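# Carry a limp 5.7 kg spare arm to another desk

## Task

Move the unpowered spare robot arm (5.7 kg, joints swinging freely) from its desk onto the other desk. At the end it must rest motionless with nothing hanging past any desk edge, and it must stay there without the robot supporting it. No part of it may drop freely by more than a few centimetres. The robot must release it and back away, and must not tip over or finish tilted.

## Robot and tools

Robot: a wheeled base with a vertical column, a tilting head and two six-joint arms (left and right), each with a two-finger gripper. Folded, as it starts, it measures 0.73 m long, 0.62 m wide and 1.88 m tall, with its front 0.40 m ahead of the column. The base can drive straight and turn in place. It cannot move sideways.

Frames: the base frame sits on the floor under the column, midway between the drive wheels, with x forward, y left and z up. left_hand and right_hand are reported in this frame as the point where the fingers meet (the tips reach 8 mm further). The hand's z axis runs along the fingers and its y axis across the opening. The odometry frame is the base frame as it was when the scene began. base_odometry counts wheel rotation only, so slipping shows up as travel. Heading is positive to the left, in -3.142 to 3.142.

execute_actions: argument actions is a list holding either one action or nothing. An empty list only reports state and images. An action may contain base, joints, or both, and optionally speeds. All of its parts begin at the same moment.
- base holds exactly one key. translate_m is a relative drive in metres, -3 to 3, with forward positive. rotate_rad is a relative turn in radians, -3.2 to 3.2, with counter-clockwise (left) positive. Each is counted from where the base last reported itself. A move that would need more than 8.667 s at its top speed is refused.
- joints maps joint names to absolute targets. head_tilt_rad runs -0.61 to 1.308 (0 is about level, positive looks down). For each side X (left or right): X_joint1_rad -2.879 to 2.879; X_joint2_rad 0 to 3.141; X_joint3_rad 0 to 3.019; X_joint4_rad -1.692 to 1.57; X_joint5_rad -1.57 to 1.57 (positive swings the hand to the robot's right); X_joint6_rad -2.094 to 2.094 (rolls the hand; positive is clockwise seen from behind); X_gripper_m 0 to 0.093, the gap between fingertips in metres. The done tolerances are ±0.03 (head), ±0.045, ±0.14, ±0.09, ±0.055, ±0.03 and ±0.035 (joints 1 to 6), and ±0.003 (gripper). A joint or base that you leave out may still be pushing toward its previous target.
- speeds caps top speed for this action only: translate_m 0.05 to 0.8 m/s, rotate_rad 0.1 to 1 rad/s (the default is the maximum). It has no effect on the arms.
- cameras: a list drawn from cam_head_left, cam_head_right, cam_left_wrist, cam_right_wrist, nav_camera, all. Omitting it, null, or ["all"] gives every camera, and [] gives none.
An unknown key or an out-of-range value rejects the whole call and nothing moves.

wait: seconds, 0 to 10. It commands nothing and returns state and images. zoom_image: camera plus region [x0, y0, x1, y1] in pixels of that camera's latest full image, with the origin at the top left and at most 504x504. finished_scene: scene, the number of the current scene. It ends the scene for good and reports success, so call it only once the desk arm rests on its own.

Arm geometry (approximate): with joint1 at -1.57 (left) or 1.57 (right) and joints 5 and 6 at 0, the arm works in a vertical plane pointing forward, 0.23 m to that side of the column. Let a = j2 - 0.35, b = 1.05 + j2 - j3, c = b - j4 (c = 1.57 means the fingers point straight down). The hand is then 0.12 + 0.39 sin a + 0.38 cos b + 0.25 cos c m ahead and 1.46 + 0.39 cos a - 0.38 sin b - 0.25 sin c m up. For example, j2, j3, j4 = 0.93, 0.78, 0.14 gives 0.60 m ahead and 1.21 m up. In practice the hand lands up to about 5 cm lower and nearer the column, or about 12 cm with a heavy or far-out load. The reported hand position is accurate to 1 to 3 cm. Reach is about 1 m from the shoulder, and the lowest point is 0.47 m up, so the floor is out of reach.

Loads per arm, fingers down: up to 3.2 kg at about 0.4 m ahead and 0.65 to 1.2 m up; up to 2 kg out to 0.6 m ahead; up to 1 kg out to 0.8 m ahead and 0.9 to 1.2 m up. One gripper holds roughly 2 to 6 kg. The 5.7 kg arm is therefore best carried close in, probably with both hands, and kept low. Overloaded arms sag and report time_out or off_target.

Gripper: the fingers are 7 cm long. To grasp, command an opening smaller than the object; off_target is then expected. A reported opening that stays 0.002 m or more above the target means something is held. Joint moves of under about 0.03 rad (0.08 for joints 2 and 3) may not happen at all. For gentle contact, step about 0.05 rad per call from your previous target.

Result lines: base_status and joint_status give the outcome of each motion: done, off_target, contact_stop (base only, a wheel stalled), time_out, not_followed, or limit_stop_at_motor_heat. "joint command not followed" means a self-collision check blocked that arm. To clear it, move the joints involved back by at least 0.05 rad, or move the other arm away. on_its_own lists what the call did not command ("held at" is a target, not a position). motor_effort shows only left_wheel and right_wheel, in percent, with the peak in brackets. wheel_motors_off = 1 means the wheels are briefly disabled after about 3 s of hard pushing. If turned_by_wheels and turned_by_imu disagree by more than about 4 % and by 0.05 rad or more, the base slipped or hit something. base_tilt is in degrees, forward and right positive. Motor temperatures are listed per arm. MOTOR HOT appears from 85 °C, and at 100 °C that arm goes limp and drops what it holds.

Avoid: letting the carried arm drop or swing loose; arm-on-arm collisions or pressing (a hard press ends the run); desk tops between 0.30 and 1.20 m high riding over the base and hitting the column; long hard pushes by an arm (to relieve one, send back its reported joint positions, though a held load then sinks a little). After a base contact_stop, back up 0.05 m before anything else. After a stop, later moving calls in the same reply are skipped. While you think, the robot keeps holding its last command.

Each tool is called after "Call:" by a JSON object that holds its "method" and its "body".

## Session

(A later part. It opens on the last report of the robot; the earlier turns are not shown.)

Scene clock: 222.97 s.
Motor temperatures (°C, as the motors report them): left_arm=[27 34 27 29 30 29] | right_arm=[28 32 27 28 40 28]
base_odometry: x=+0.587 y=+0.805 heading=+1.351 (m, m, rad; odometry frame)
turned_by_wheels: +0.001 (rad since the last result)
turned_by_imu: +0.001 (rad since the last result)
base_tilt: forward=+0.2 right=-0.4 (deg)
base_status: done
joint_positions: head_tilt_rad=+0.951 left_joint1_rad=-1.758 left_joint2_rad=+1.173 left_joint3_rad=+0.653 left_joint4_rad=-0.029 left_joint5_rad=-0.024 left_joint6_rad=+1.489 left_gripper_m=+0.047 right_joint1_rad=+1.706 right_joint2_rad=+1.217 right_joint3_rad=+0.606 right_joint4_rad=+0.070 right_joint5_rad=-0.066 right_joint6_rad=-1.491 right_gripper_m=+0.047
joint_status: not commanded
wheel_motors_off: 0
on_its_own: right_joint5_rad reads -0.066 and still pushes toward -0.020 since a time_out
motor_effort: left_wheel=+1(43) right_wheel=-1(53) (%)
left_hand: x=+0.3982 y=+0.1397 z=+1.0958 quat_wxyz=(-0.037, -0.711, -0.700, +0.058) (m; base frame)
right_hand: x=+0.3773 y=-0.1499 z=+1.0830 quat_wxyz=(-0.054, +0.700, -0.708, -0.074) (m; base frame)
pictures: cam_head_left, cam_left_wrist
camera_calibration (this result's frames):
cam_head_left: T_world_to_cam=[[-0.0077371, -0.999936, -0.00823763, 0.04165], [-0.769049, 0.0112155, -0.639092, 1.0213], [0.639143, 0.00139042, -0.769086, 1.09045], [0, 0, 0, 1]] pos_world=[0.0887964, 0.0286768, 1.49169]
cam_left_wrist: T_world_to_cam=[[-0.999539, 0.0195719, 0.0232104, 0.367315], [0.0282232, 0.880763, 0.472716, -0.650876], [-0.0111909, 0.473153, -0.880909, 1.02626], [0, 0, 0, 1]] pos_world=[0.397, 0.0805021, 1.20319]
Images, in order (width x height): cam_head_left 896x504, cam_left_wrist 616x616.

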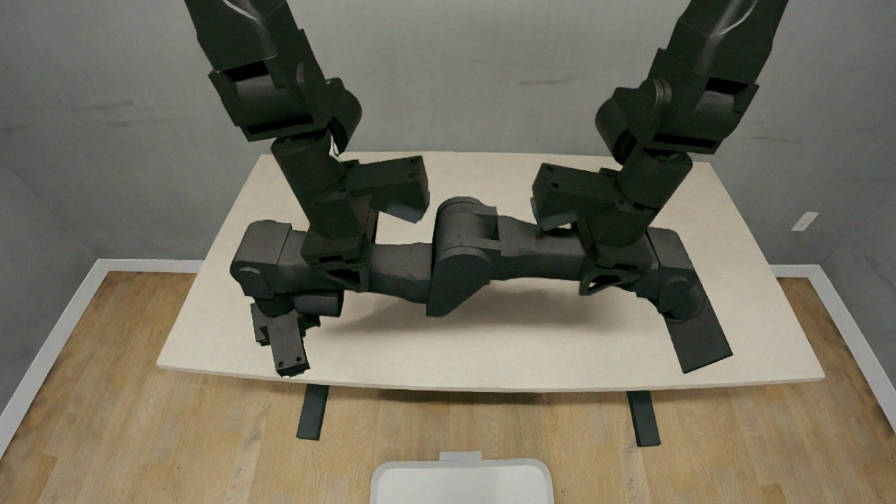

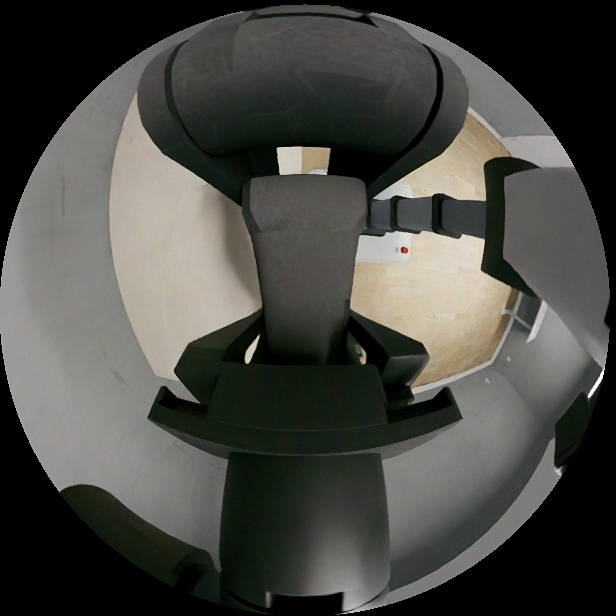

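Call:
{"method": "execute_actions", "body": {"actions": [{"base":{"translate_m":0.2},"joints":{"head_tilt_rad":1.1},"speeds":{"translate_m":0.06}}], "cameras": ["cam_head_left","cam_left_wrist"]}}

Scene clock: 229.40 s.
Motor temperatures (°C, as the motors report them): left_arm=[27 34 27 29 30 30] | right_arm=[28 33 27 28 40 28]
base_odometry: x=+0.631 y=+1.000 heading=+1.352 (m, m, rad; odometry frame)
turned_by_wheels: +0.001 (rad since the last result)
turned_by_imu: +0.000 (rad since the last result)
base_tilt: forward=+0.1 right=-0.4 (deg)
base_status: done
joint_positions: head_tilt_rad=+1.099 left_joint1_rad=-1.758 left_joint2_rad=+1.172 left_joint3_rad=+0.652 left_joint4_rad=-0.029 left_joint5_rad=-0.024 left_joint6_rad=+1.489 left_gripper_m=+0.047 right_joint1_rad=+1.706 right_joint2_rad=+1.217 right_joint3_rad=+0.605 right_joint4_rad=+0.070 right_joint5_rad=-0.067 right_joint6_rad=-1.491 right_gripper_m=+0.047
joint_status: all done
wheel_motors_off: 0
on_its_own: right_joint5_rad reads -0.067 and still pushes toward -0.020 since a time_out
motor_effort: left_wheel=+1(39) right_wheel=-2(35) (%)
left_hand: x=+0.3980 y=+0.1397 z=+1.0960 quat_wxyz=(-0.037, -0.710, -0.700, +0.058) (m; base frame)
right_hand: x=+0.3770 y=-0.1498 z=+1.0831 quat_wxyz=(-0.054, +0.700, -0.708, -0.074) (m; base frame)
pictures: cam_head_left, cam_left_wrist
camera_calibration (this result's frames):
cam_head_left: T_world_to_cam=[[-0.00886785, -0.999936, -0.00700588, 0.0398097], [-0.854928, 0.0112155, -0.518626, 0.840073], [0.518672, 0.00139042, -0.854972, 1.22874], [0, 0, 0, 1]] pos_world=[0.0812443, 0.0286768, 1.4865]
cam_left_wrist: T_world_to_cam=[[-0.999544, 0.0191961, 0.0232916, 0.367073], [0.0279262, 0.880948, 0.472389, -0.650514], [-0.0114506, 0.472824, -0.881082, 1.02679], [0, 0, 0, 1]] pos_world=[0.396829, 0.0805298, 1.20344]
Images, in order (width x height): cam_head_left 896x504, cam_left_wrist 616x616.

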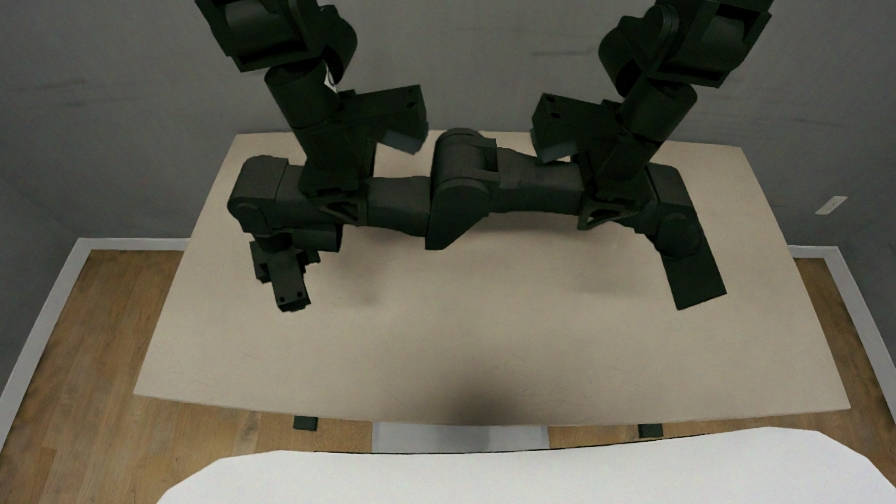

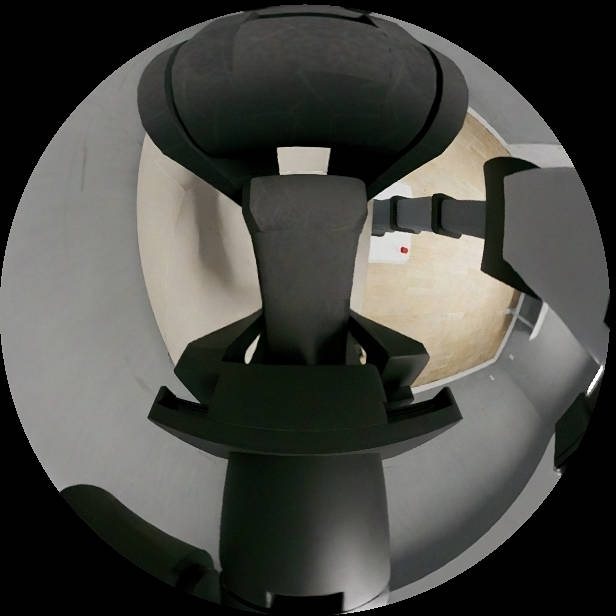

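Call:
{"method": "execute_actions", "body": {"actions": [{"base":{"translate_m":0.05},"joints":{"right_joint2_rad":1.30,"right_joint3_rad":0.65,"right_joint4_rad":0.14,"left_joint2_rad":1.22,"left_joint3_rad":0.68,"left_joint4_rad":0.03},"speeds":{"translate_m":0.05}}], "cameras": ["cam_head_left"]}}

Call:
{"method": "execute_actions", "body": {"actions": [{"joints":{"right_joint2_rad":1.43,"right_joint3_rad":0.70,"right_joint4_rad":0.21,"left_joint2_rad":1.36,"left_joint3_rad":0.75,"left_joint4_rad":0.10}}], "cameras": ["cam_head_left"]}}

Scene clock: 237.13 s.
Motor temperatures (°C, as the motors report them): left_arm=[27 35 27 29 30 30] | right_arm=[28 33 27 28 40 28]
base_odometry: x=+0.641 y=+1.049 heading=+1.352 (m, m, rad; odometry frame)
turned_by_wheels: +0.000 (rad since the last result)
turned_by_imu: +0.000 (rad since the last result)
base_tilt: forward=+0.2 right=-0.3 (deg)
base_status: done
joint_positions: head_tilt_rad=+1.100 left_joint1_rad=-1.750 left_joint2_rad=+1.333 left_joint3_rad=+0.721 left_joint4_rad=+0.052 left_joint5_rad=-0.026 left_joint6_rad=+1.501 left_gripper_m=+0.047 right_joint1_rad=+1.693 right_joint2_rad=+1.368 right_joint3_rad=+0.667 right_joint4_rad=+0.145 right_joint5_rad=-0.056 right_joint6_rad=-1.489 right_gripper_m=+0.047
joint_status: all done
wheel_motors_off: 0
on_its_own: right_joint5_rad reads -0.056 and still pushes toward -0.020 since a time_out
motor_effort: left_wheel=+0(36) right_wheel=-1(34) (%)
left_hand: x=+0.3982 y=+0.1362 z=+1.0489 quat_wxyz=(-0.031, -0.714, -0.697, +0.059) (m; base frame)
right_hand: x=+0.3741 y=-0.1533 z=+1.0398 quat_wxyz=(-0.042, +0.698, -0.712, -0.071) (m; base frame)
pictures: cam_head_left
camera_calibration (this result's frames):
cam_head_left: T_world_to_cam=[[-0.00887086, -0.999936, -0.00700207, 0.039804], [-0.85515, 0.0112155, -0.518259, 0.839518], [0.518304, 0.00139042, -0.855195, 1.2291], [0, 0, 0, 1]] pos_world=[0.0812213, 0.0286768, 1.48648]
Images, in order (width x height): cam_head_left 896x504.

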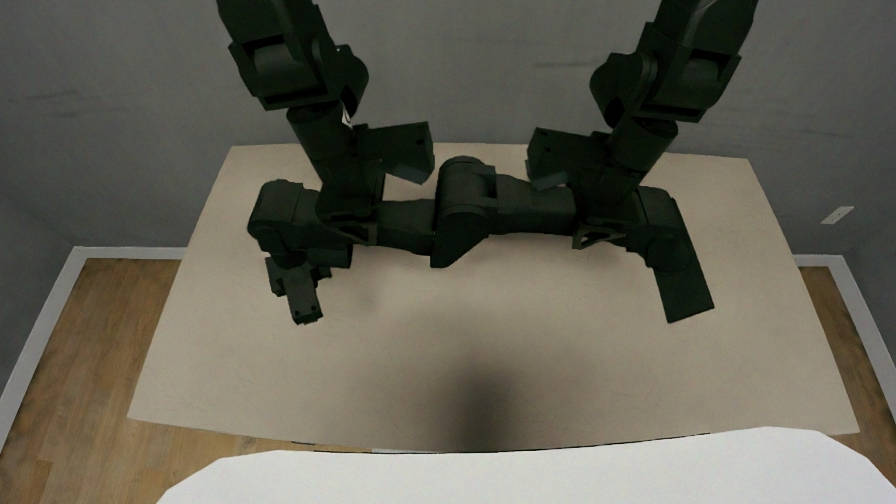

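Scene clock: 238.20 s.
Motor temperatures (°C, as the motors report them): left_arm=[27 35 27 29 30 30] | right_arm=[28 33 27 28 40 28]
base_odometry: x=+0.641 y=+1.049 heading=+1.352 (m, m, rad; odometry frame)
turned_by_wheels: +0.000 (rad since the last result)
turned_by_imu: +0.000 (rad since the last result)
base_tilt: forward=+0.1 right=-0.4 (deg)
base_status: not commanded
joint_positions: head_tilt_rad=+1.100 left_joint1_rad=-1.744 left_joint2_rad=+1.472 left_joint3_rad=+0.795 left_joint4_rad=+0.118 left_joint5_rad=-0.029 left_joint6_rad=+1.518 left_gripper_m=+0.047 right_joint1_rad=+1.681 right_joint2_rad=+1.496 right_joint3_rad=+0.725 right_joint4_rad=+0.215 right_joint5_rad=-0.050 right_joint6_rad=-1.482 right_gripper_m=+0.047
joint_status: all done
wheel_motors_off: 0
on_its_own: right_joint5_rad reads -0.050 and still pushes toward -0.020 since a time_out
motor_effort: left_wheel=+0(2) right_wheel=+0(2) (%)
left_hand: x=+0.3998 y=+0.1330 z=+1.0052 quat_wxyz=(-0.029, -0.719, -0.692, +0.055) (m; base frame)
right_hand: x=+0.3710 y=-0.1568 z=+1.0012 quat_wxyz=(-0.036, +0.694, -0.717, -0.065) (m; base frame)
pictures: cam_head_left
camera_calibration (this result's frames):
cam_head_left: T_world_to_cam=[[-0.00887086, -0.999936, -0.00700207, 0.039804], [-0.85515, 0.0112155, -0.518259, 0.839519], [0.518304, 0.00139042, -0.855195, 1.2291], [0, 0, 0, 1]] pos_world=[0.0812213, 0.0286768, 1.48648]
Images, in order (width x height): cam_head_left 896x504.

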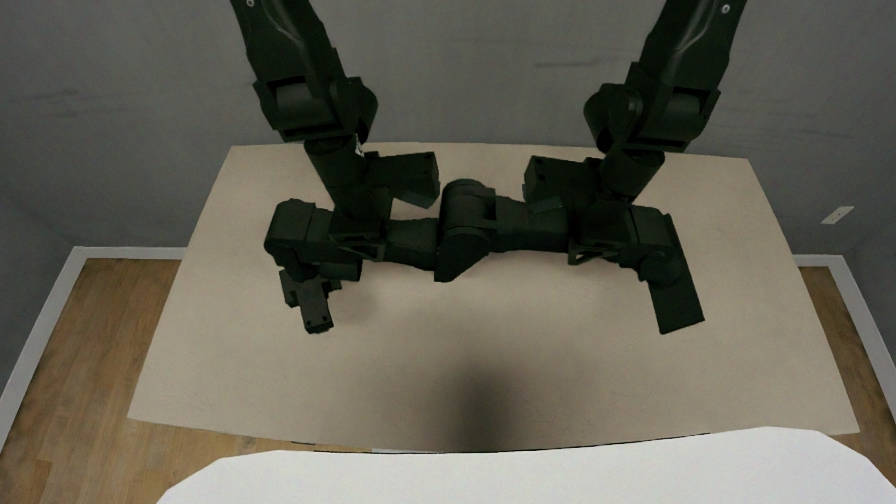

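Call:
{"method": "execute_actions", "body": {"actions": [{"joints":{"right_joint2_rad":1.56,"right_joint3_rad":0.77,"right_joint4_rad":0.27,"left_joint2_rad":1.48,"left_joint3_rad":0.82,"left_joint4_rad":0.14}}], "cameras": ["cam_head_left"]}}

Call:
{"method": "execute_actions", "body": {"actions": [{"joints":{"right_joint2_rad":1.67,"right_joint3_rad":0.85,"right_joint4_rad":0.3,"left_joint2_rad":1.59,"left_joint3_rad":0.90,"left_joint4_rad":0.16}}], "cameras": ["cam_head_left","cam_left_wrist"]}}

Scene clock: 243.53 s.
Motor temperatures (°C, as the motors report them): left_arm=[27 35 27 29 30 29] | right_arm=[28 33 28 28 39 28]
base_odometry: x=+0.641 y=+1.049 heading=+1.352 (m, m, rad; odometry frame)
turned_by_wheels: +0.000 (rad since the last result)
turned_by_imu: +0.000 (rad since the last result)
base_tilt: forward=+0.0 right=-0.3 (deg)
base_status: not commanded
joint_positions: head_tilt_rad=+1.100 left_joint1_rad=-1.737 left_joint2_rad=+1.591 left_joint3_rad=+0.871 left_joint4_rad=+0.160 left_joint5_rad=-0.035 left_joint6_rad=+1.528 left_gripper_m=+0.047 right_joint1_rad=+1.674 right_joint2_rad=+1.627 right_joint3_rad=+0.801 right_joint4_rad=+0.271 right_joint5_rad=-0.049 right_joint6_rad=-1.479 right_gripper_m=+0.047
joint_status: all done
wheel_motors_off: 0
motor_effort: left_wheel=+1(2) right_wheel=+0(2) (%)
left_hand: x=+0.4013 y=+0.1324 z=+0.9654 quat_wxyz=(-0.025, -0.721, -0.690, +0.051) (m; base frame)
right_hand: x=+0.3696 y=-0.1574 z=+0.9594 quat_wxyz=(-0.035, +0.691, -0.719, -0.061) (m; base frame)
pictures: cam_head_left
camera_calibration (this result's frames):
cam_head_left: T_world_to_cam=[[-0.00887086, -0.999936, -0.00700207, 0.039804], [-0.85515, 0.0112155, -0.518259, 0.839518], [0.518304, 0.00139042, -0.855195, 1.2291], [0, 0, 0, 1]] pos_world=[0.0812213, 0.0286768, 1.48648]
Images, in order (width x height): cam_head_left 896x504.

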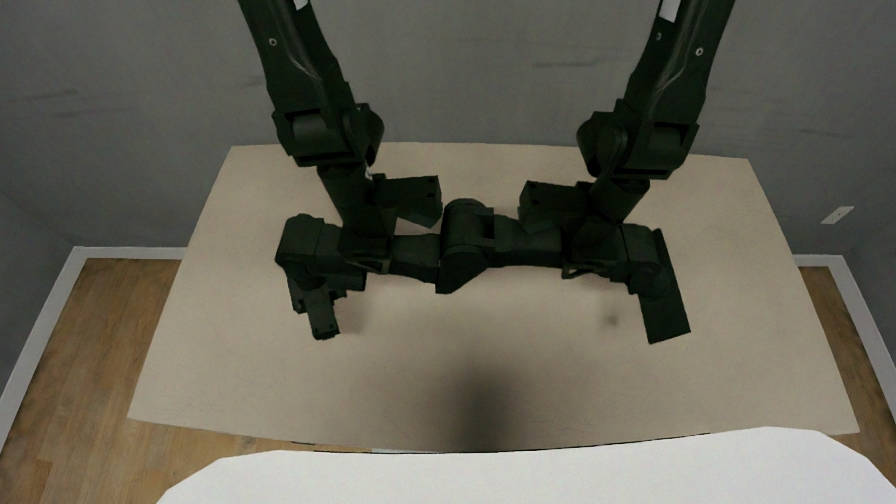

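Scene clock: 244.53 s.
Motor temperatures (°C, as the motors report them): left_arm=[27 35 27 29 30 29] | right_arm=[28 33 28 28 39 28]
base_odometry: x=+0.641 y=+1.049 heading=+1.352 (m, m, rad; odometry frame)
turned_by_wheels: +0.000 (rad since the last result)
turned_by_imu: +0.000 (rad since the last result)
base_tilt: forward=+0.1 right=-0.4 (deg)
base_status: not commanded
joint_positions: head_tilt_rad=+1.100 left_joint1_rad=-1.736 left_joint2_rad=+1.653 left_joint3_rad=+0.927 left_joint4_rad=+0.165 left_joint5_rad=-0.042 left_joint6_rad=+1.528 left_gripper_m=+0.047 right_joint1_rad=+1.664 right_joint2_rad=+1.742 right_joint3_rad=+0.891 right_joint4_rad=+0.299 right_joint5_rad=-0.046 right_joint6_rad=-1.477 right_gripper_m=+0.047
joint_status: all done
wheel_motors_off: 0
motor_effort: left_wheel=+1(2) right_wheel=+0(1) (%)
left_hand: x=+0.4056 y=+0.1307 z=+0.9433 quat_wxyz=(-0.021, -0.721, -0.691, +0.048) (m; base frame)
right_hand: x=+0.3711 y=-0.1602 z=+0.9189 quat_wxyz=(-0.032, +0.689, -0.722, -0.057) (m; base frame)
pictures: cam_head_left, cam_left_wrist
camera_calibration (this result's frames):
cam_head_left: T_world_to_cam=[[-0.00887086, -0.999936, -0.00700207, 0.039804], [-0.85515, 0.0112155, -0.518259, 0.839518], [0.518304, 0.00139042, -0.855195, 1.2291], [0, 0, 0, 1]] pos_world=[0.0812213, 0.0286768, 1.48648]
cam_left_wrist: T_world_to_cam=[[-0.998392, 0.0478604, 0.0303913, 0.367474], [0.0566562, 0.86193, 0.503852, -0.609507], [-0.00208063, 0.504764, -0.863255, 0.871804], [0, 0, 0, 1]] pos_world=[0.40323, 0.0677098, 1.04852]
Images, in order (width x height): cam_head_left 896x504, cam_left_wrist 616x616.

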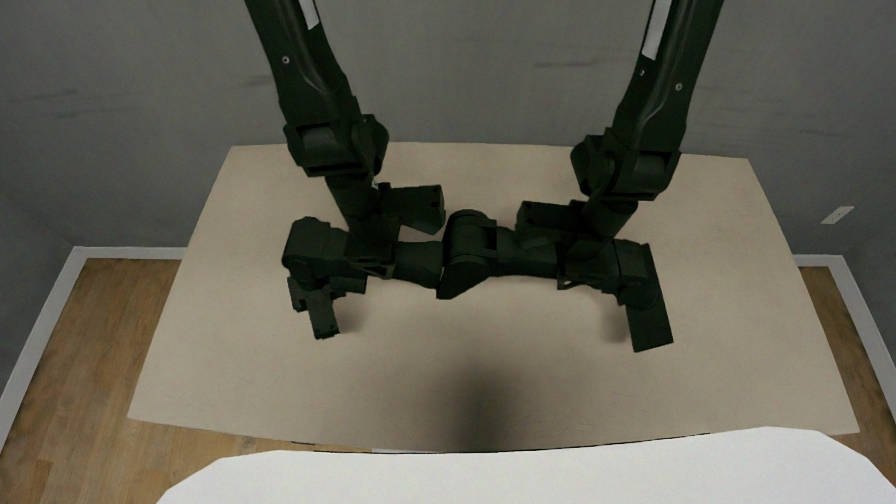

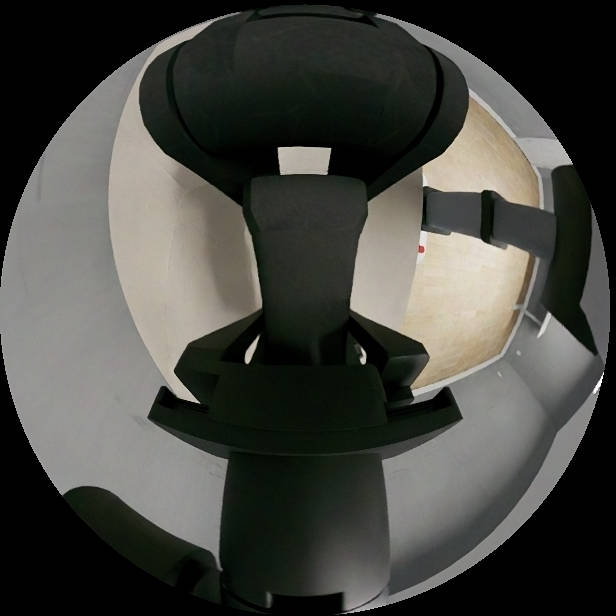

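Call:
{"method": "zoom_image", "body": {"camera": "cam_head_left", "region": [260, 190, 480, 360]}}

Region (260, 190, 480, 360) of cam_head_left's 896x504 image, scaled by 2.291, with more detail than that image has; it fills the top 389 rows of this view, and the rest is white.

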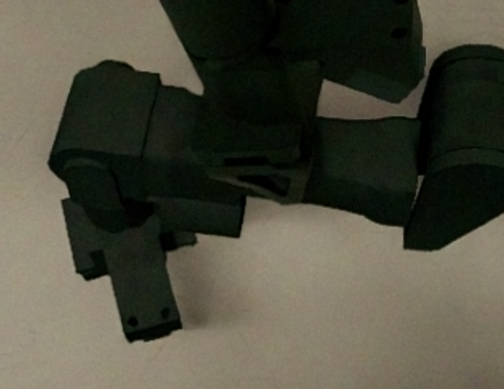

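Call:
{"method": "execute_actions", "body": {"actions": [{"joints":{"left_joint1_rad":-1.78,"right_joint1_rad":1.57,"left_joint2_rad":1.63,"left_joint3_rad":0.93}}], "cameras": ["cam_head_left"]}}

Call:
{"method": "execute_actions", "body": {"actions": [{"joints":{"left_joint1_rad":-1.84,"right_joint1_rad":1.51,"left_joint2_rad":1.68,"left_joint3_rad":0.97,"right_joint2_rad":1.72,"right_joint3_rad":0.89}}], "cameras": ["cam_head_left"]}}

Scene clock: 256.87 s.
Motor temperatures (°C, as the motors report them): left_arm=[27 34 27 29 30 29] | right_arm=[28 34 29 28 38 28]
base_odometry: x=+0.641 y=+1.049 heading=+1.352 (m, m, rad; odometry frame)
turned_by_wheels: +0.000 (rad since the last result)
turned_by_imu: +0.000 (rad since the last result)
base_tilt: forward=+0.1 right=-0.3 (deg)
base_status: not commanded
joint_positions: head_tilt_rad=+1.100 left_joint1_rad=-1.793 left_joint2_rad=+1.685 left_joint3_rad=+0.958 left_joint4_rad=+0.165 left_joint5_rad=-0.053 left_joint6_rad=+1.502 left_gripper_m=+0.047 right_joint1_rad=+1.601 right_joint2_rad=+1.742 right_joint3_rad=+0.888 right_joint4_rad=+0.299 right_joint5_rad=-0.069 right_joint6_rad=-1.502 right_gripper_m=+0.047
joint_status: all done
wheel_motors_off: 0
motor_effort: left_wheel=+1(2) right_wheel=+0(0) (%)
left_hand: x=+0.4050 y=+0.0957 z=+0.9369 quat_wxyz=(-0.034, -0.722, -0.688, +0.062) (m; base frame)
right_hand: x=+0.3708 y=-0.1948 z=+0.9171 quat_wxyz=(-0.021, +0.687, -0.725, -0.046) (m; base frame)
pictures: cam_head_left
camera_calibration (this result's frames):
cam_head_left: T_world_to_cam=[[-0.00887086, -0.999936, -0.00700207, 0.039804], [-0.85515, 0.0112155, -0.518259, 0.839518], [0.518304, 0.00139042, -0.855195, 1.2291], [0, 0, 0, 1]] pos_world=[0.0812213, 0.0286768, 1.48648]
Images, in order (width x height): cam_head_left 896x504.

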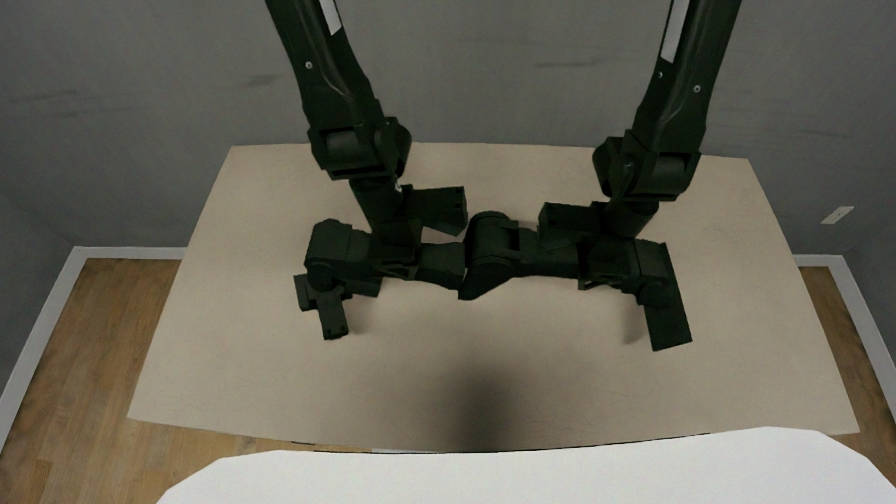

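Scene clock: 257.83 s.
Motor temperatures (°C, as the motors report them): left_arm=[27 34 27 29 30 29] | right_arm=[28 34 29 28 38 28]
base_odometry: x=+0.641 y=+1.049 heading=+1.352 (m, m, rad; odometry frame)
turned_by_wheels: +0.000 (rad since the last result)
turned_by_imu: +0.000 (rad since the last result)
base_tilt: forward=+0.3 right=-0.3 (deg)
base_status: not commanded
joint_positions: head_tilt_rad=+1.100 left_joint1_rad=-1.835 left_joint2_rad=+1.739 left_joint3_rad=+1.003 left_joint4_rad=+0.171 left_joint5_rad=-0.062 left_joint6_rad=+1.496 left_gripper_m=+0.047 right_joint1_rad=+1.551 right_joint2_rad=+1.774 right_joint3_rad=+0.905 right_joint4_rad=+0.299 right_joint5_rad=-0.084 right_joint6_rad=-1.517 right_gripper_m=+0.047
joint_status: all done
wheel_motors_off: 0
motor_effort: left_wheel=+0(2) right_wheel=+1(1) (%)
left_hand: x=+0.4023 y=+0.0671 z=+0.9226 quat_wxyz=(-0.042, -0.726, -0.682, +0.072) (m; base frame)
right_hand: x=+0.3642 y=-0.2232 z=+0.9066 quat_wxyz=(-0.007, +0.683, -0.730, -0.040) (m; base frame)
pictures: cam_head_left
camera_calibration (this result's frames):
cam_head_left: T_world_to_cam=[[-0.00887086, -0.999936, -0.00700207, 0.039804], [-0.85515, 0.0112155, -0.518259, 0.839518], [0.518304, 0.00139042, -0.855195, 1.2291], [0, 0, 0, 1]] pos_world=[0.0812213, 0.0286768, 1.48648]
Images, in order (width x height): cam_head_left 896x504.

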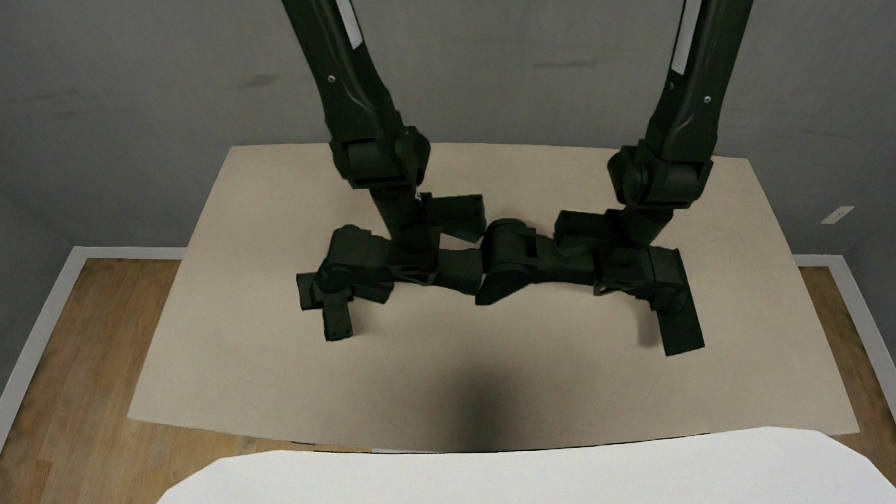

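Call:
{"method": "execute_actions", "body": {"actions": [{"joints":{"left_joint1_rad":-1.86,"right_joint1_rad":1.49,"left_joint2_rad":1.77,"left_joint3_rad":1.06,"right_joint2_rad":1.80,"right_joint3_rad":0.96}}], "cameras": ["cam_head_left"]}}

Call:
{"method": "execute_actions", "body": {"actions": [{"joints":{"left_joint2_rad":1.86,"left_joint3_rad":1.15,"right_joint2_rad":1.88,"right_joint3_rad":1.04}}], "cameras": ["cam_head_left"]}}

Scene clock: 262.73 s.
Motor temperatures (°C, as the motors report them): left_arm=[27 34 28 29 30 29] | right_arm=[28 34 29 28 41 28]
base_odometry: x=+0.641 y=+1.049 heading=+1.352 (m, m, rad; odometry frame)
turned_by_wheels: +0.000 (rad since the last result)
turned_by_imu: +0.000 (rad since the last result)
base_tilt: forward=+0.3 right=-0.3 (deg)
base_status: not commanded
joint_positions: head_tilt_rad=+1.100 left_joint1_rad=-1.835 left_joint2_rad=+1.853 left_joint3_rad=+1.110 left_joint4_rad=+0.177 left_joint5_rad=-0.058 left_joint6_rad=+1.505 left_gripper_m=+0.047 right_joint1_rad=+1.539 right_joint2_rad=+1.866 right_joint3_rad=+0.985 right_joint4_rad=+0.299 right_joint5_rad=-0.070 right_joint6_rad=-1.514 right_gripper_m=+0.047
joint_status: right_joint1_rad time_out (moved -0.012 of -0.061); the others done
wheel_motors_off: 0
on_its_own: right_joint1_rad reads +1.539 and still pushes toward +1.490 since a time_out
motor_effort: left_wheel=+1(2) right_wheel=+1(1) (%)
left_hand: x=+0.4034 y=+0.0562 z=+0.8809 quat_wxyz=(-0.043, -0.730, -0.678, +0.074) (m; base frame)
right_hand: x=+0.3602 y=-0.2341 z=+0.8728 quat_wxyz=(+0.006, +0.680, -0.733, -0.035) (m; base frame)
pictures: cam_head_left
camera_calibration (this result's frames):
cam_head_left: T_world_to_cam=[[-0.00887086, -0.999936, -0.00700207, 0.039804], [-0.85515, 0.0112155, -0.518259, 0.839518], [0.518304, 0.00139042, -0.855195, 1.2291], [0, 0, 0, 1]] pos_world=[0.0812213, 0.0286768, 1.48648]
Images, in order (width x height): cam_head_left 896x504.

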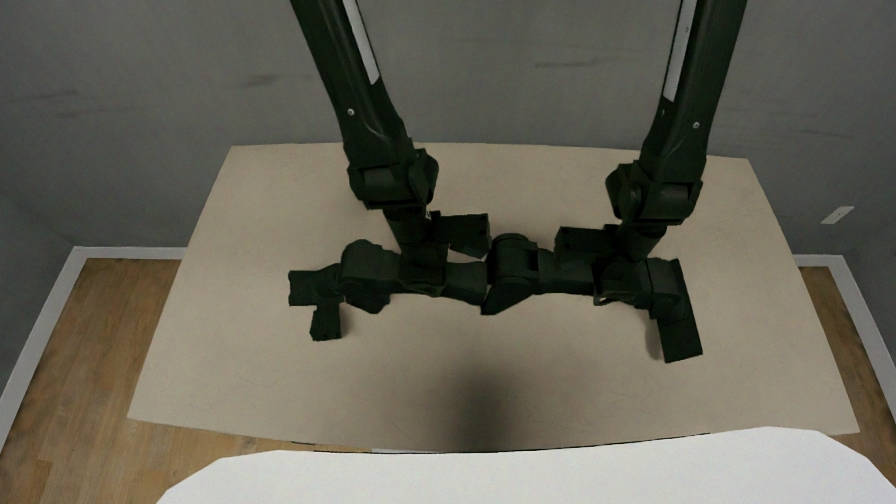

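not run: a stop came earlier in this reply.

Folding outward as intended.

Call:
{"method": "execute_actions", "body": {"actions": [{"joints":{"left_joint1_rad":-1.84,"right_joint1_rad":1.53,"left_joint2_rad":1.86,"left_joint3_rad":1.15,"right_joint2_rad":1.88,"right_joint3_rad":1.04}}], "cameras": ["cam_head_left"]}}

Call:
{"method": "execute_actions", "body": {"actions": [{"joints":{"left_joint2_rad":1.94,"left_joint3_rad":1.23,"right_joint2_rad":1.96,"right_joint3_rad":1.12}}], "cameras": ["cam_head_left","cam_left_wrist","cam_right_wrist"]}}

Scene clock: 267.07 s.
Motor temperatures (°C, as the motors report them): left_arm=[27 34 28 29 30 29] | right_arm=[28 34 29 28 41 28]
base_odometry: x=+0.641 y=+1.049 heading=+1.352 (m, m, rad; odometry frame)
turned_by_wheels: +0.000 (rad since the last result)
turned_by_imu: +0.000 (rad since the last result)
base_tilt: forward=+0.2 right=-0.2 (deg)
base_status: not commanded
joint_positions: head_tilt_rad=+1.100 left_joint1_rad=-1.820 left_joint2_rad=+1.936 left_joint3_rad=+1.193 left_joint4_rad=+0.178 left_joint5_rad=-0.058 left_joint6_rad=+1.515 left_gripper_m=+0.047 right_joint1_rad=+1.549 right_joint2_rad=+1.949 right_joint3_rad=+1.070 right_joint4_rad=+0.299 right_joint5_rad=-0.059 right_joint6_rad=-1.508 right_gripper_m=+0.047
joint_status: all done
wheel_motors_off: 0
motor_effort: left_wheel=+1(2) right_wheel=+0(1) (%)
left_hand: x=+0.4056 y=+0.0594 z=+0.8477 quat_wxyz=(-0.040, -0.731, -0.678, +0.069) (m; base frame)
right_hand: x=+0.3618 y=-0.2300 z=+0.8406 quat_wxyz=(+0.007, +0.680, -0.733, -0.034) (m; base frame)
pictures: cam_head_left
camera_calibration (this result's frames):
cam_head_left: T_world_to_cam=[[-0.00887086, -0.999936, -0.00700207, 0.039804], [-0.85515, 0.0112155, -0.518259, 0.839518], [0.518304, 0.00139042, -0.855195, 1.2291], [0, 0, 0, 1]] pos_world=[0.0812213, 0.0286768, 1.48648]
Images, in order (width x height): cam_head_left 896x504.

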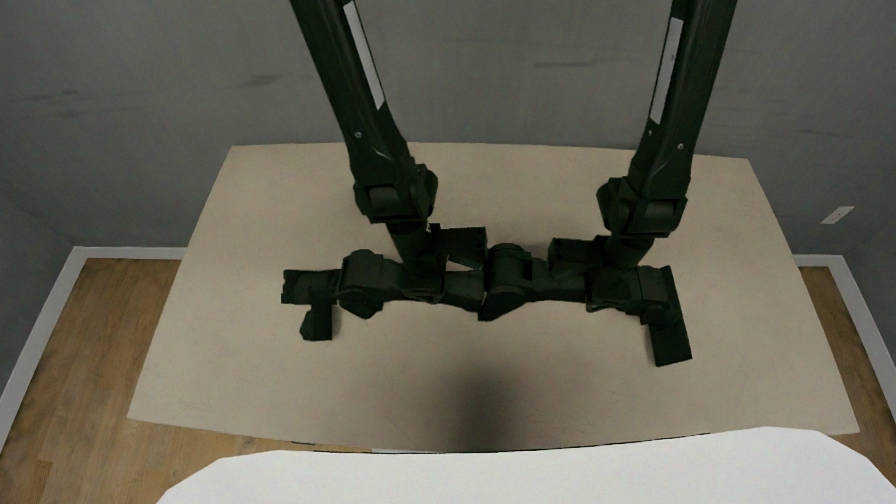

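Scene clock: 267.80 s.
Motor temperatures (°C, as the motors report them): left_arm=[27 34 28 29 30 29] | right_arm=[28 34 29 28 41 28]
base_odometry: x=+0.641 y=+1.049 heading=+1.352 (m, m, rad; odometry frame)
turned_by_wheels: +0.000 (rad since the last result)
turned_by_imu: +0.000 (rad since the last result)
base_tilt: forward=+0.2 right=-0.5 (deg)
base_status: not commanded
joint_positions: head_tilt_rad=+1.100 left_joint1_rad=-1.819 left_joint2_rad=+1.982 left_joint3_rad=+1.244 left_joint4_rad=+0.178 left_joint5_rad=-0.074 left_joint6_rad=+1.513 left_gripper_m=+0.047 right_joint1_rad=+1.545 right_joint2_rad=+2.007 right_joint3_rad=+1.134 right_joint4_rad=+0.300 right_joint5_rad=-0.063 right_joint6_rad=-1.512 right_gripper_m=+0.047
joint_status: all done
wheel_motors_off: 0
motor_effort: left_wheel=+1(2) right_wheel=+0(1) (%)
left_hand: x=+0.4079 y=+0.0588 z=+0.8294 quat_wxyz=(-0.036, -0.730, -0.680, +0.061) (m; base frame)
right_hand: x=+0.3641 y=-0.2323 z=+0.8176 quat_wxyz=(+0.003, +0.680, -0.732, -0.032) (m; base frame)
pictures: cam_head_left, cam_left_wrist, cam_right_wrist
camera_calibration (this result's frames):
cam_head_left: T_world_to_cam=[[-0.00887086, -0.999936, -0.00700207, 0.039804], [-0.85515, 0.0112155, -0.518259, 0.839518], [0.518304, 0.00139042, -0.855195, 1.2291], [0, 0, 0, 1]] pos_world=[0.0812213, 0.0286768, 1.48648]
cam_left_wrist: T_world_to_cam=[[-0.996779, 0.0761894, 0.0250544, 0.37878], [0.0790084, 0.879068, 0.470102, -0.472444], [0.0137923, 0.470568, -0.882256, 0.821096], [0, 0, 0, 1]] pos_world=[0.403562, 0.0000704067, 0.937024]
cam_right_wrist: T_world_to_cam=[[0.996012, -0.0722747, -0.0523159, -0.334273], [-0.0305883, -0.827426, 0.560741, -0.638996], [-0.0838149, -0.556904, -0.826337, 0.697859], [0, 0, 0, 1]] pos_world=[0.371885, -0.16424, 0.91749]
Images, in order (width x height): cam_head_left 896x504, cam_left_wrist 616x616, cam_right_wrist 616x616.

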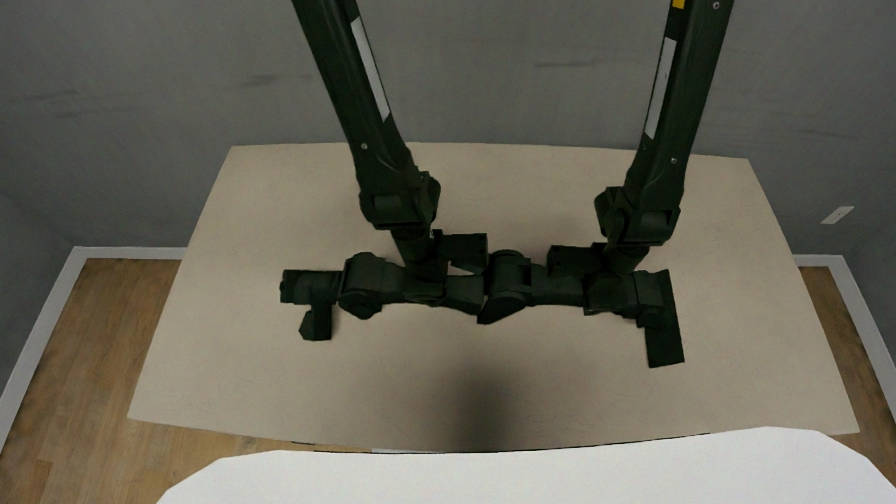

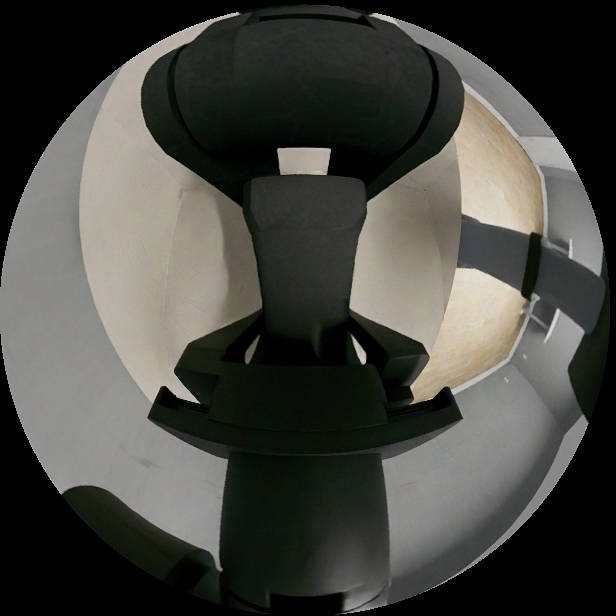

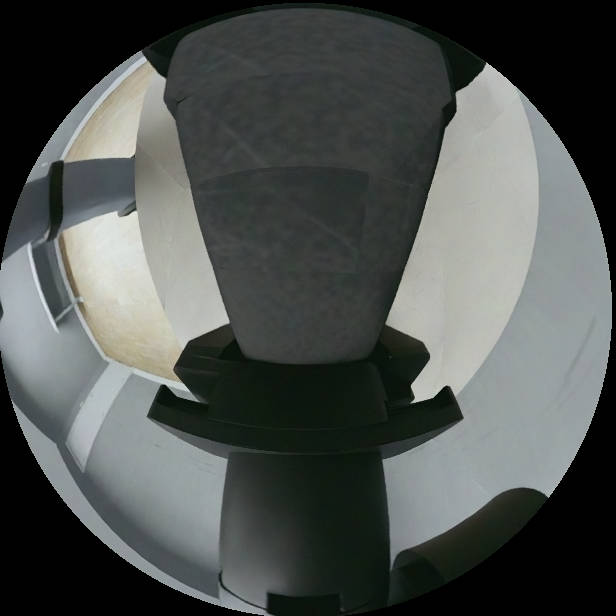

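Call:
{"method": "execute_actions", "body": {"actions": [{"joints":{"left_joint2_rad":2.01,"left_joint3_rad":1.30,"right_joint2_rad":2.03,"right_joint3_rad":1.19}}], "cameras": ["cam_head_left"]}}

Call:
{"method": "execute_actions", "body": {"actions": [{"joints":{"left_joint2_rad":2.07,"left_joint3_rad":1.36,"right_joint2_rad":2.09,"right_joint3_rad":1.25}}], "cameras": ["cam_head_left","cam_left_wrist","cam_right_wrist"]}}

Scene clock: 272.90 s.
Motor temperatures (°C, as the motors report them): left_arm=[27 34 28 29 30 29] | right_arm=[28 34 29 28 41 28]
base_odometry: x=+0.641 y=+1.049 heading=+1.352 (m, m, rad; odometry frame)
turned_by_wheels: +0.000 (rad since the last result)
turned_by_imu: +0.000 (rad since the last result)
base_tilt: forward=+0.1 right=-0.4 (deg)
base_status: not commanded
joint_positions: head_tilt_rad=+1.100 left_joint1_rad=-1.817 left_joint2_rad=+2.017 left_joint3_rad=+1.287 left_joint4_rad=+0.165 left_joint5_rad=-0.084 left_joint6_rad=+1.507 left_gripper_m=+0.047 right_joint1_rad=+1.547 right_joint2_rad=+2.038 right_joint3_rad=+1.173 right_joint4_rad=+0.294 right_joint5_rad=-0.021 right_joint6_rad=-1.511 right_gripper_m=+0.047
joint_status: all done
wheel_motors_off: 0
motor_effort: left_wheel=+2(3) right_wheel=+0(0) (%)
left_hand: x=+0.4092 y=+0.0584 z=+0.8152 quat_wxyz=(-0.031, -0.728, -0.682, +0.058) (m; base frame)
right_hand: x=+0.3660 y=-0.2385 z=+0.8043 quat_wxyz=(+0.017, +0.681, -0.732, -0.017) (m; base frame)
pictures: cam_head_left
camera_calibration (this result's frames):
cam_head_left: T_world_to_cam=[[-0.00887086, -0.999936, -0.00700207, 0.039804], [-0.85515, 0.0112155, -0.518259, 0.839518], [0.518304, 0.00139042, -0.855195, 1.2291], [0, 0, 0, 1]] pos_world=[0.0812213, 0.0286768, 1.48648]
Images, in order (width x height): cam_head_left 896x504.

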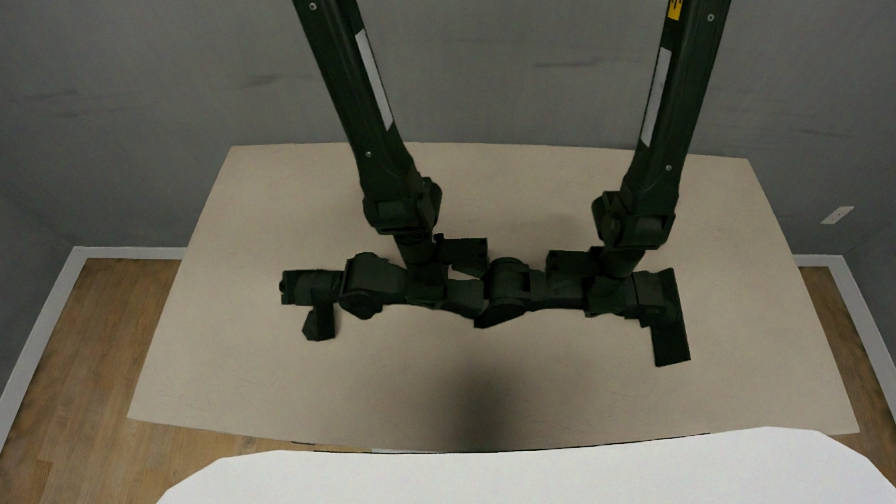

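Scene clock: 273.57 s.
Motor temperatures (°C, as the motors report them): left_arm=[27 34 27 29 30 29] | right_arm=[28 34 28 28 41 28]
base_odometry: x=+0.641 y=+1.049 heading=+1.352 (m, m, rad; odometry frame)
turned_by_wheels: +0.000 (rad since the last result)
turned_by_imu: +0.000 (rad since the last result)
base_tilt: forward=+0.0 right=-0.4 (deg)
base_status: not commanded
joint_positions: head_tilt_rad=+1.100 left_joint1_rad=-1.809 left_joint2_rad=+2.082 left_joint3_rad=+1.359 left_joint4_rad=+0.158 left_joint5_rad=-0.091 left_joint6_rad=+1.507 left_gripper_m=+0.047 right_joint1_rad=+1.547 right_joint2_rad=+2.098 right_joint3_rad=+1.239 right_joint4_rad=+0.290 right_joint5_rad=-0.017 right_joint6_rad=-1.511 right_gripper_m=+0.047
joint_status: all done
wheel_motors_off: 0
motor_effort: left_wheel=+2(3) right_wheel=-1(1) (%)
left_hand: x=+0.4085 y=+0.0606 z=+0.7889 quat_wxyz=(-0.026, -0.727, -0.684, +0.053) (m; base frame)
right_hand: x=+0.3653 y=-0.2400 z=+0.7808 quat_wxyz=(+0.018, +0.681, -0.732, -0.014) (m; base frame)
pictures: cam_head_left, cam_left_wrist, cam_right_wrist
camera_calibration (this result's frames):
cam_head_left: T_world_to_cam=[[-0.00887086, -0.999936, -0.00700207, 0.039804], [-0.85515, 0.0112155, -0.518259, 0.839518], [0.518304, 0.00139042, -0.855195, 1.2291], [0, 0, 0, 1]] pos_world=[0.0812213, 0.0286768, 1.48648]
cam_left_wrist: T_world_to_cam=[[-0.997356, 0.0662461, 0.0298894, 0.377337], [0.0723664, 0.867245, 0.492594, -0.469326], [0.00671099, 0.493454, -0.869746, 0.776146], [0, 0, 0, 1]] pos_world=[0.405094, -0.000968758, 0.894958]
cam_right_wrist: T_world_to_cam=[[0.996361, -0.0718407, -0.0458621, -0.342979], [-0.0302446, -0.801084, 0.597788, -0.647512], [-0.0796848, -0.594225, -0.800341, 0.632488], [0, 0, 0, 1]] pos_world=[0.372547, -0.167511, 0.877551]
Images, in order (width x height): cam_head_left 896x504, cam_left_wrist 616x616, cam_right_wrist 616x616.

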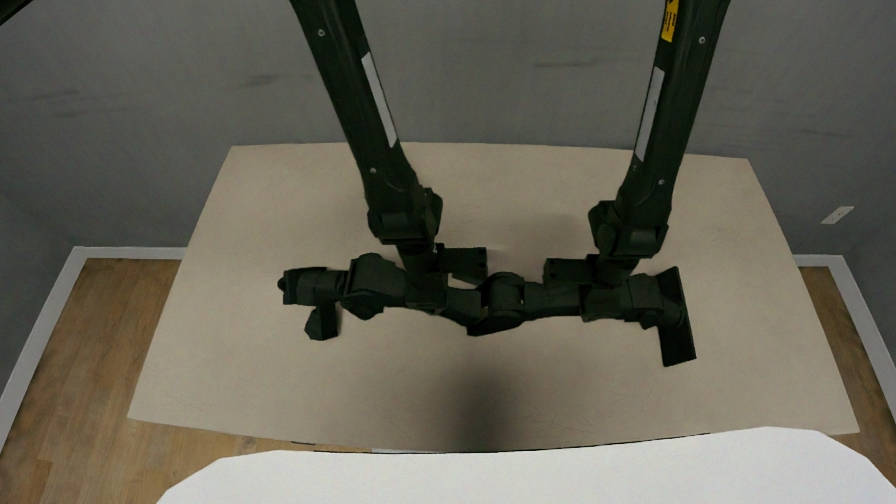

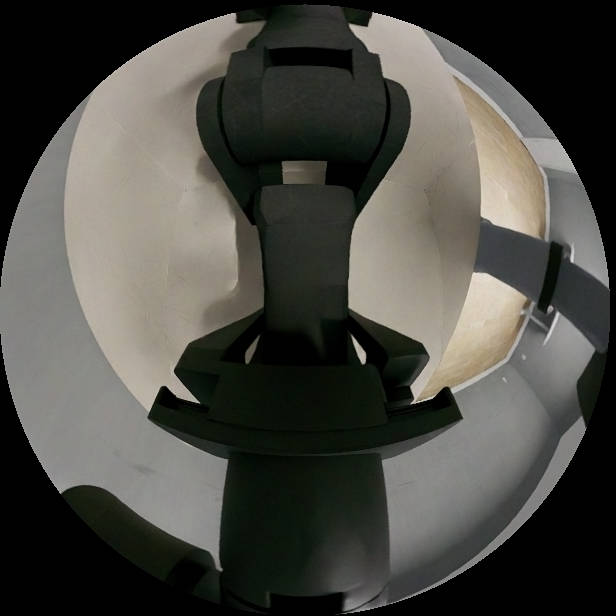

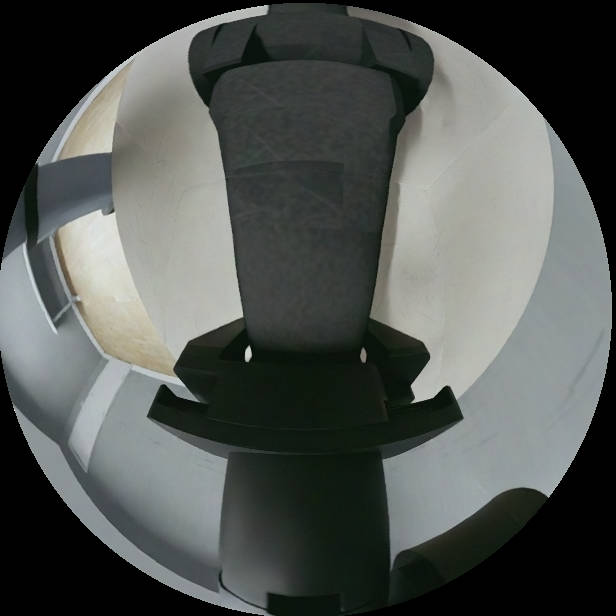

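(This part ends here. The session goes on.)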